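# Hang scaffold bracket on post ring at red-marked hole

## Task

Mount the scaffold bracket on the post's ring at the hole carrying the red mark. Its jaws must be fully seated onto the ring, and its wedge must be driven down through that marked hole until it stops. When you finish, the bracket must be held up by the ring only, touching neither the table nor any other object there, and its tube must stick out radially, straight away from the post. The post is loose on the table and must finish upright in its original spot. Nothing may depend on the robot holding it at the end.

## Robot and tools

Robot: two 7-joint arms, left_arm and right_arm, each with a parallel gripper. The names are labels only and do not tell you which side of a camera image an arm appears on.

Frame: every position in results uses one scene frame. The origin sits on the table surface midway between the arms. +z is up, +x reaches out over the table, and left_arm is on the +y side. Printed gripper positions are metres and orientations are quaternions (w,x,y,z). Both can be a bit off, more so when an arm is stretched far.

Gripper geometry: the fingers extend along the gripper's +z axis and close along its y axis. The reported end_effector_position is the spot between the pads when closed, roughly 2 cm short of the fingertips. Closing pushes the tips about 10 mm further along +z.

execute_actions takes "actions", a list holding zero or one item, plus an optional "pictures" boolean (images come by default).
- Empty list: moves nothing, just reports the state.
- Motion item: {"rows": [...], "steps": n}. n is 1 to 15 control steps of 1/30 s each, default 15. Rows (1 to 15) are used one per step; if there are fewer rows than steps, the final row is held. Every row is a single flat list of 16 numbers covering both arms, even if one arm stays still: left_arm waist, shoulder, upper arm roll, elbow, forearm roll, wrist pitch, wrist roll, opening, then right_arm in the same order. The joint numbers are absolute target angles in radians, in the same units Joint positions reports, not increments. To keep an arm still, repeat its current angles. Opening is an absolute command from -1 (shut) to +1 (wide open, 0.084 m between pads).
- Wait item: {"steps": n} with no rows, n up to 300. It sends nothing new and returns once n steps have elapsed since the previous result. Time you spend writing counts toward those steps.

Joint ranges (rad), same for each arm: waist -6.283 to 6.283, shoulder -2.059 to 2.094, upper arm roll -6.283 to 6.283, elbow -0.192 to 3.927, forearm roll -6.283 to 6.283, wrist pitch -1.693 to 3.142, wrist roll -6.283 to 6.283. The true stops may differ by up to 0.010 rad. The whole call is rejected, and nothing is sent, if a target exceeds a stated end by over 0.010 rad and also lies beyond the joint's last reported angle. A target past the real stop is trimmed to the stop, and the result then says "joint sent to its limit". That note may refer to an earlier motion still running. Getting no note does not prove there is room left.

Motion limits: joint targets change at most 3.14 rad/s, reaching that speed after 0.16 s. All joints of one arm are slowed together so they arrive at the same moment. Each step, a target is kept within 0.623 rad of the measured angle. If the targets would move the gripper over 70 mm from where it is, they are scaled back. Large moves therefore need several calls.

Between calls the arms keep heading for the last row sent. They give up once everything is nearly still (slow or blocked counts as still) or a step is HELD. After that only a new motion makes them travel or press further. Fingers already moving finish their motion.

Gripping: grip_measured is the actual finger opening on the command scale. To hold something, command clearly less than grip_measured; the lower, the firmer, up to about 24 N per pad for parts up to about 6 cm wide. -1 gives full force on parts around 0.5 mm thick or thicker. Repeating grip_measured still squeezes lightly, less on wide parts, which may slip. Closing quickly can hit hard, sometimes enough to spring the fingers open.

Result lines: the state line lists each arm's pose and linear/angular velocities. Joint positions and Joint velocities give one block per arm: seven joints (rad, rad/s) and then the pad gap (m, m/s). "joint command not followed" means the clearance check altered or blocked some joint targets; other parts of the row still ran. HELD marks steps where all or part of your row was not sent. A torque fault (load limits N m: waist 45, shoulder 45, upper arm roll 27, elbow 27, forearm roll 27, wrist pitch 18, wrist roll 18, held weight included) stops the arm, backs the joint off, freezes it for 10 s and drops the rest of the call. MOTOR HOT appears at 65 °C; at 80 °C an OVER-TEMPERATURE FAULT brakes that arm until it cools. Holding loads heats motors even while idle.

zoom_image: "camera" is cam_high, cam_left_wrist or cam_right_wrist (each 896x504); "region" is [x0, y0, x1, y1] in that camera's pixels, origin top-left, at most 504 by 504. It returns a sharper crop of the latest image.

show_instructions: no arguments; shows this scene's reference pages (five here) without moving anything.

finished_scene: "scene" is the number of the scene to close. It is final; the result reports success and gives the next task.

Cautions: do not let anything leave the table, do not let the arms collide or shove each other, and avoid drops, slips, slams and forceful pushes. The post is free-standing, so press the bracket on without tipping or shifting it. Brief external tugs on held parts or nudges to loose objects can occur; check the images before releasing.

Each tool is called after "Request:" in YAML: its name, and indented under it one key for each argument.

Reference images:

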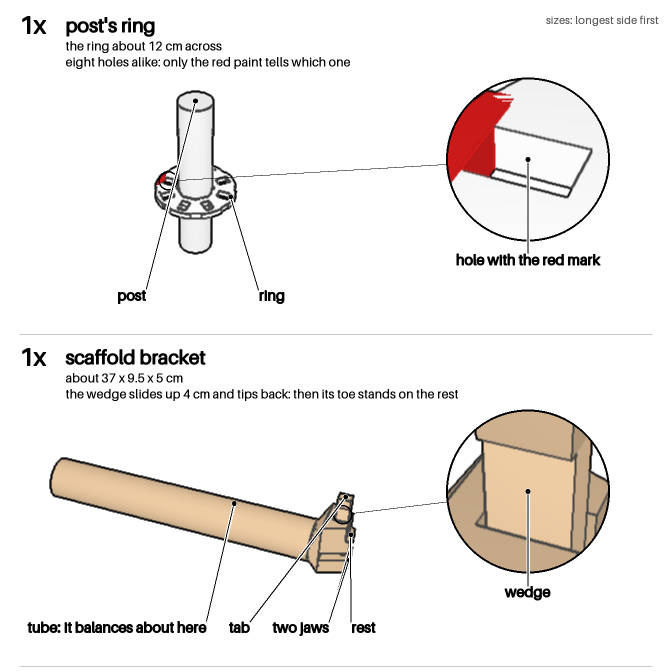

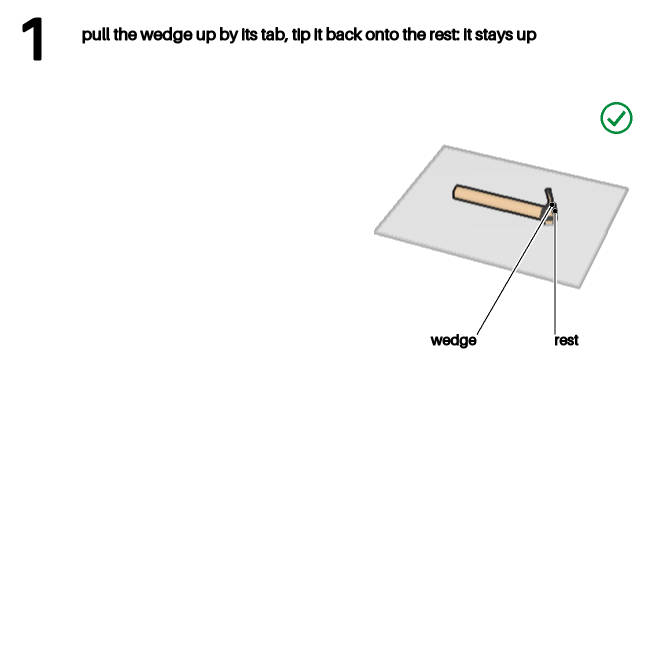

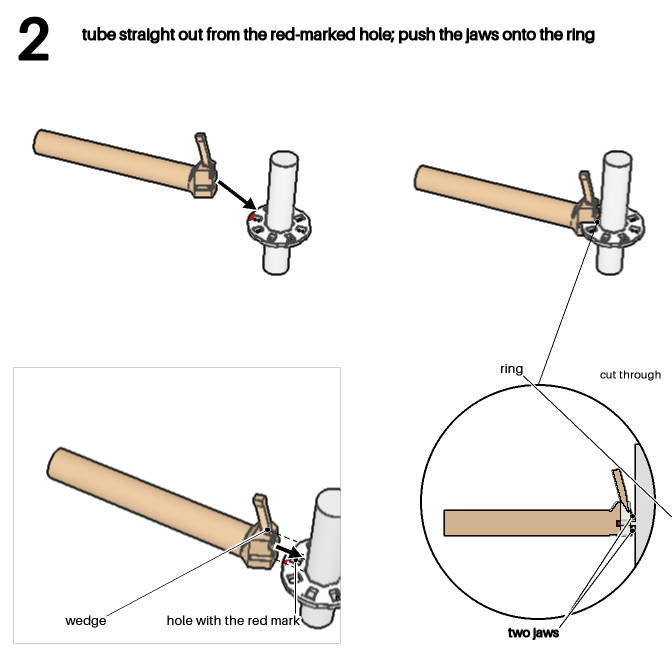

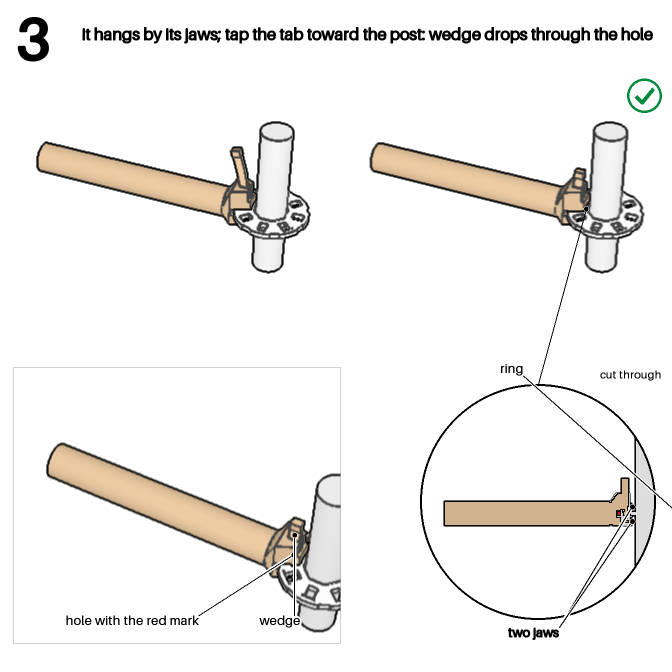

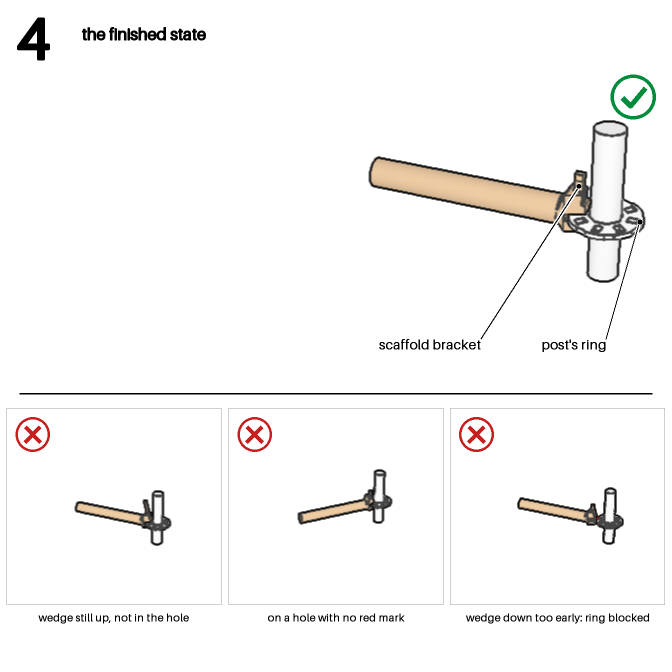

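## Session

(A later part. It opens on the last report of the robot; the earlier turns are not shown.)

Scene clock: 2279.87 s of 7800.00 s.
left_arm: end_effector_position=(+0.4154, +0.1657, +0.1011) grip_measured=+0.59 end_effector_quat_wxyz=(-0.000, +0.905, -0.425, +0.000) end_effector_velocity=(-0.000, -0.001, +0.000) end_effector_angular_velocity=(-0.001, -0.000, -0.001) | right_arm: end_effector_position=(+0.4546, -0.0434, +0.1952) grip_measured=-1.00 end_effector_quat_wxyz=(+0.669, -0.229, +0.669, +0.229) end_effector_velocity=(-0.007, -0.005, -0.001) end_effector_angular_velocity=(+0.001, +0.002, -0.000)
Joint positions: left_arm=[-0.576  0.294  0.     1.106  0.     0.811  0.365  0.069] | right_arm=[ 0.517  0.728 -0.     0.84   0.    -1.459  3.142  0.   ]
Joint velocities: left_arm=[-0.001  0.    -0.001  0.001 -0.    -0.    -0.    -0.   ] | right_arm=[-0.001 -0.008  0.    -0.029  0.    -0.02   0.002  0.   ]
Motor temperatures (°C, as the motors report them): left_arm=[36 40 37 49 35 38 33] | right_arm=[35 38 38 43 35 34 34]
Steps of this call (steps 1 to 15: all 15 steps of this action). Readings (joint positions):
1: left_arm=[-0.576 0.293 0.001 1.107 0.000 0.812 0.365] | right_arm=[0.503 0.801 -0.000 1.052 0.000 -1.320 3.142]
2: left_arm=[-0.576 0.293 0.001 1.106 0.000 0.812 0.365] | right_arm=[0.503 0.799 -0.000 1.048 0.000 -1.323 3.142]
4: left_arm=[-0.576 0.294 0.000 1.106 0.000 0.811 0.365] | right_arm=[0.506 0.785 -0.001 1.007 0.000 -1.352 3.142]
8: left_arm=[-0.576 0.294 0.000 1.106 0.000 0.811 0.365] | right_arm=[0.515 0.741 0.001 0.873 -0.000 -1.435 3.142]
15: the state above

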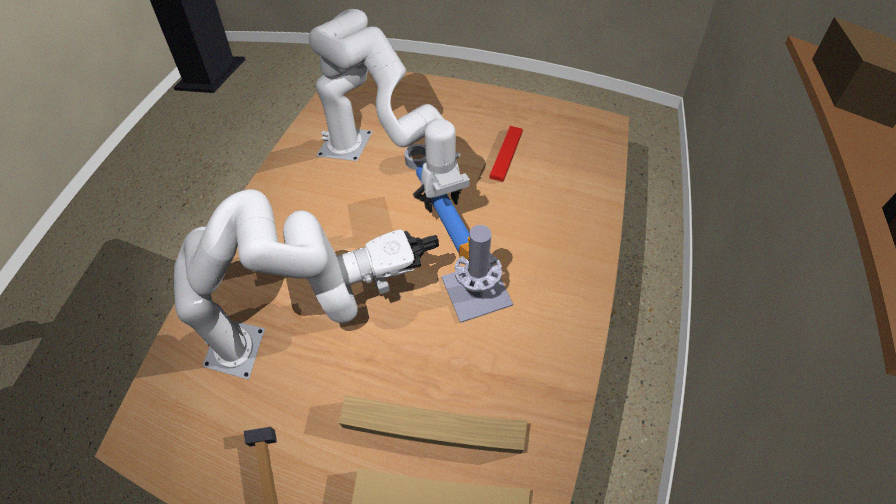

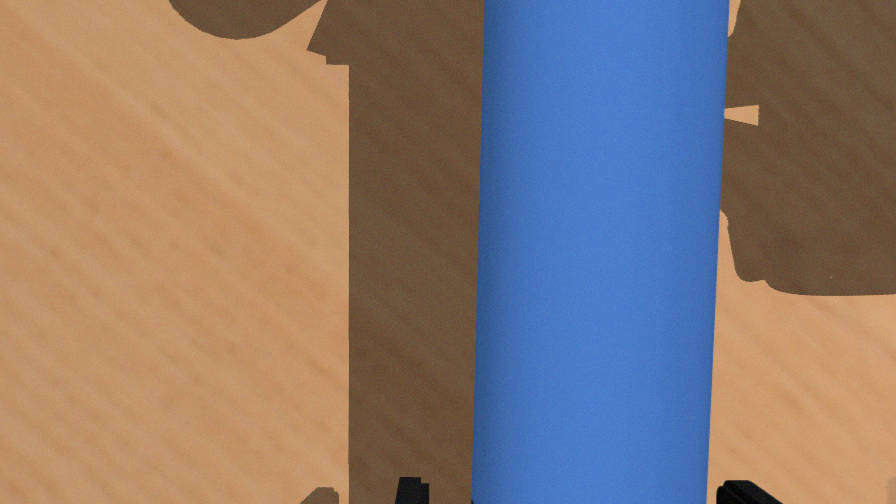

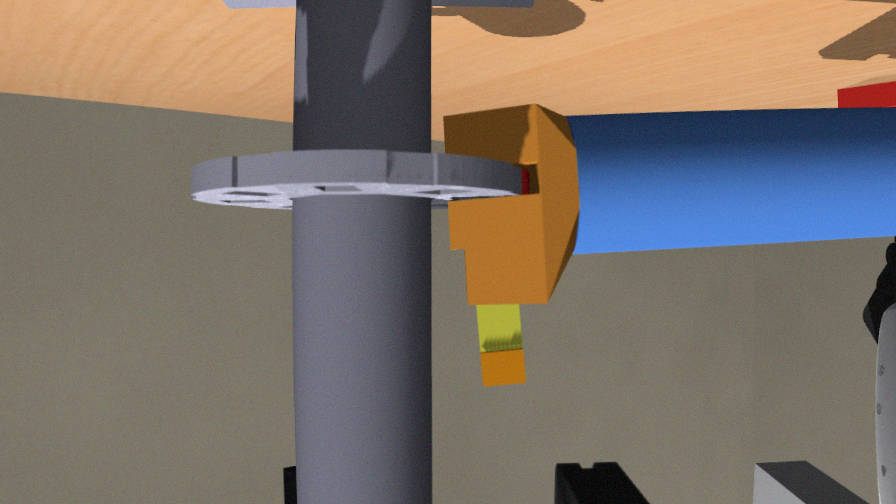

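Request:
execute_actions:
  actions:
    - {"rows": [ [-0.5765,0.146,0,1.271,0,1.125,0.3653,0.6, 0.517,0.7273,0,0.8369,0,-1.4612,3.1416,-1]], "steps": 15}
  pictures: false

Request:
execute_actions:
  actions:
    - {"rows": [ [-0.2,0.0,0,1.1,0,1.1,0.3653,0.6, 0.517,0.7273,0,0.8369,0,-1.4612,3.1416,-1]], "steps": 15}
  pictures: false

Request:
execute_actions:
  actions:
    - {"steps": 10}

Request:
zoom_image:
  camera: "cam_high"
  region: [370, 120, 570, 330]

Scene clock: 2291.97 s of 7800.00 s.
left_arm: end_effector_position=(+0.4158, +0.1654, +0.2170) grip_measured=+0.59 end_effector_quat_wxyz=(+0.000, +0.905, -0.425, +0.000) end_effector_velocity=(-0.025, +0.015, -0.013) end_effector_angular_velocity=(+0.057, +0.102, +0.002) | right_arm: end_effector_position=(+0.4536, -0.0438, +0.1950) grip_measured=-1.00 end_effector_quat_wxyz=(+0.669, -0.229, +0.669, +0.229) end_effector_velocity=(-0.000, -0.000, -0.000) end_effector_angular_velocity=(-0.001, -0.000, +0.001)
Joint positions: left_arm=[-0.577  0.149 -0.     1.266 -0.     1.116  0.365  0.069] | right_arm=[ 0.517  0.727  0.     0.837  0.    -1.461  3.142  0.   ]
Joint velocities: left_arm=[ 0.001  0.003  0.001 -0.007 -0.     0.107 -0.    -0.   ] | right_arm=[-0.     0.    -0.    -0.    -0.001 -0.    -0.001  0.   ]
Motor temperatures (°C, as the motors report them): left_arm=[36 40 37 48 35 38 33] | right_arm=[35 38 38 43 35 34 34]
Steps of this call (steps 1 to 15: the robot went on to your last target; steps 16 to 90: nothing new was sent; then 8.60 s passed at rest; steps 91 to 105: all 15 steps of this action). Readings (joint positions):
91: left_arm=[-0.577 0.294 0.000 1.106 0.000 0.811 0.365] | right_arm=[0.517 0.727 0.000 0.837 0.000 -1.461 3.142]
92: left_arm=[-0.576 0.293 0.000 1.107 -0.000 0.816 0.365] | right_arm=[0.517 0.727 -0.000 0.837 -0.000 -1.461 3.142]
94: left_arm=[-0.576 0.277 0.000 1.124 -0.000 0.860 0.365] | right_arm=[0.517 0.727 -0.000 0.837 0.000 -1.461 3.142]
98: left_arm=[-0.577 0.202 -0.000 1.210 0.000 1.003 0.365] | right_arm=[0.517 0.727 -0.000 0.837 0.000 -1.461 3.142]
105: the state above

Scene clock: 2292.47 s of 7800.00 s.
left_arm: end_effector_position=(+0.4348, +0.3434, +0.2222) grip_measured=+0.59 end_effector_quat_wxyz=(-0.000, +0.966, -0.258, -0.000) end_effector_velocity=(-0.009, +0.212, +0.006) end_effector_angular_velocity=(+0.000, -0.012, +0.438) | right_arm: end_effector_position=(+0.4536, -0.0438, +0.1950) grip_measured=-1.00 end_effector_quat_wxyz=(+0.669, -0.229, +0.669, +0.229) end_effector_velocity=(-0.000, -0.000, -0.001) end_effector_angular_velocity=(-0.001, +0.001, +0.000)
Joint positions: left_arm=[-0.227  0.011  0.006  1.113  0.     1.102  0.365  0.069] | right_arm=[ 0.517  0.727  0.     0.837 -0.    -1.461  3.142  0.   ]
Joint velocities: left_arm=[ 0.393 -0.15   0.046 -0.159  0.003 -0.021  0.     0.   ] | right_arm=[-0.001  0.001  0.    -0.    -0.001  0.    -0.     0.   ]
Motor temperatures (°C, as the motors report them): left_arm=[36 40 37 48 35 38 33] | right_arm=[35 38 38 43 35 34 34]
Steps of this call (steps 1 to 15: all 15 steps of this action). Readings (joint positions):
1: left_arm=[-0.576 0.149 0.000 1.266 -0.000 1.119 0.365] | right_arm=[0.517 0.727 0.000 0.837 -0.000 -1.461 3.142]
2: left_arm=[-0.573 0.148 -0.001 1.265 -0.000 1.121 0.365] | right_arm=[0.517 0.727 -0.000 0.837 -0.000 -1.461 3.142]
4: left_arm=[-0.538 0.133 -0.009 1.247 -0.001 1.119 0.365] | right_arm=[0.517 0.727 -0.000 0.837 -0.000 -1.461 3.142]
8: left_arm=[-0.416 0.087 0.002 1.196 0.000 1.112 0.365] | right_arm=[0.517 0.727 0.000 0.837 -0.000 -1.461 3.142]
15: the state above

Scene clock: 2292.80 s of 7800.00 s.
left_arm: end_effector_position=(+0.4328, +0.3521, +0.2221) grip_measured=+0.59 end_effector_quat_wxyz=(+0.000, +0.968, -0.250, -0.000) end_effector_velocity=(+0.001, +0.014, +0.001) end_effector_angular_velocity=(+0.001, -0.002, +0.029) | right_arm: end_effector_position=(+0.4536, -0.0438, +0.1950) grip_measured=-1.00 end_effector_quat_wxyz=(+0.669, -0.229, +0.669, +0.229) end_effector_velocity=(-0.000, +0.000, -0.000) end_effector_angular_velocity=(+0.000, +0.001, +0.000)
Joint positions: left_arm=[-0.202  0.001 -0.001  1.1   -0.     1.1    0.365  0.069] | right_arm=[ 0.517  0.727 -0.     0.837  0.    -1.461  3.142  0.   ]
Joint velocities: left_arm=[ 0.017 -0.004  0.013 -0.003  0.001 -0.001  0.001  0.   ] | right_arm=[-0.     0.001  0.     0.     0.    -0.     0.     0.   ]
Motor temperatures (°C, as the motors report them): left_arm=[36 40 37 48 35 38 33] | right_arm=[35 38 38 43 35 34 34]
Steps of this call (steps 1 to 10: the robot went on to your last target). Readings (joint positions):
1: left_arm=[-0.217 0.008 0.006 1.109 0.000 1.101 0.365] | right_arm=[0.517 0.727 0.000 0.837 0.000 -1.461 3.142]
2: left_arm=[-0.211 0.005 0.004 1.106 0.000 1.101 0.365] | right_arm=[0.517 0.727 -0.000 0.837 0.000 -1.461 3.142]
4: left_arm=[-0.207 0.003 -0.001 1.103 -0.000 1.100 0.365] | right_arm=[0.517 0.727 -0.000 0.837 -0.000 -1.461 3.142]
8: left_arm=[-0.203 0.001 -0.002 1.101 -0.000 1.100 0.365] | right_arm=[0.517 0.727 -0.000 0.837 -0.000 -1.461 3.142]
10: the state above

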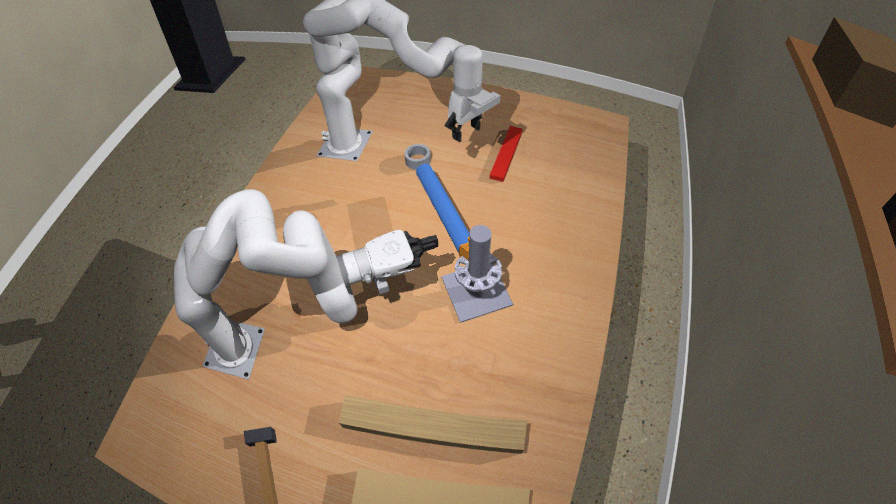

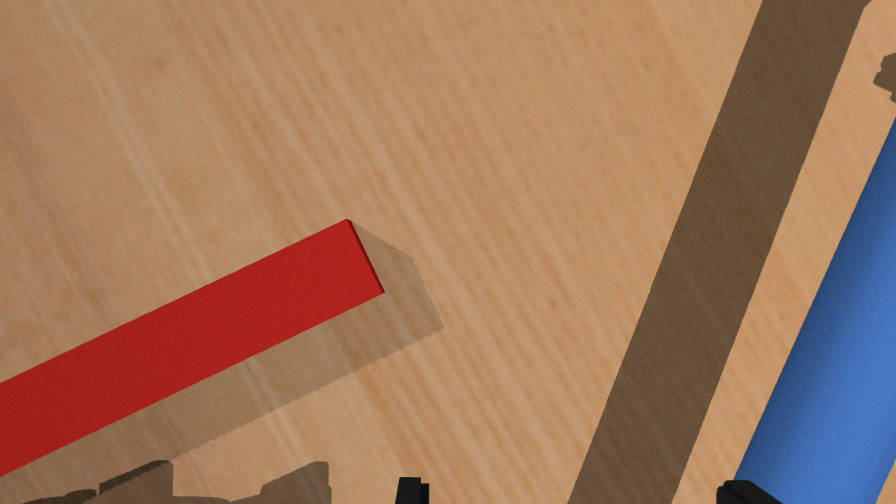

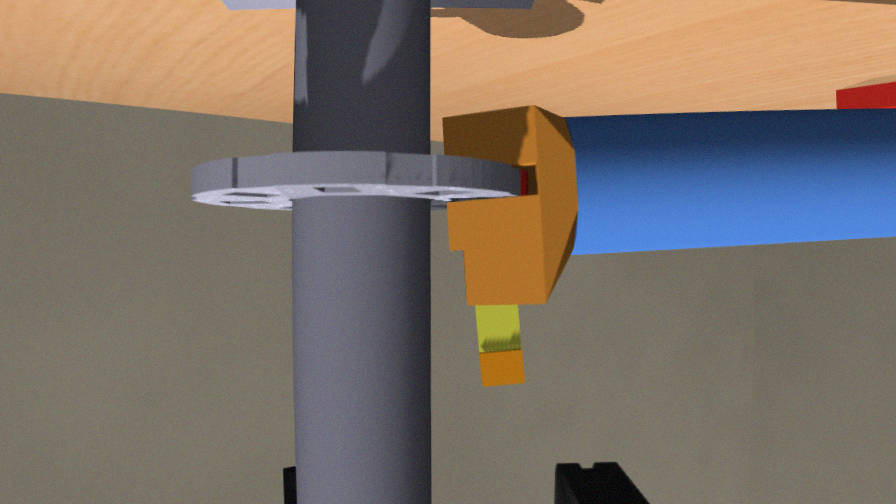

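Region (370, 120, 570, 330) of cam_high's 896x504 image, scaled by 2.400, with more detail than that image has; it fills the left 480 columns of this view, and the rest is white.

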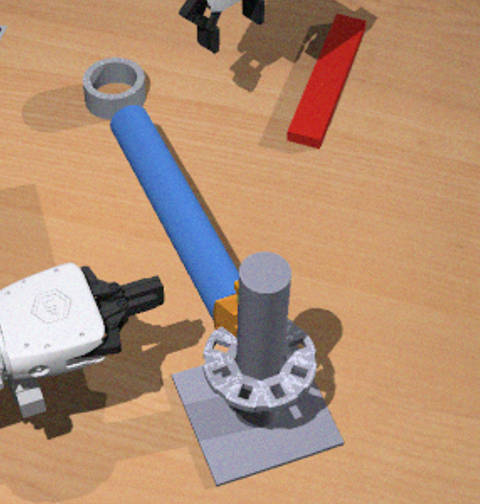

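Request:
finished_scene:
  scene: 1

The scene is finished: the task was done.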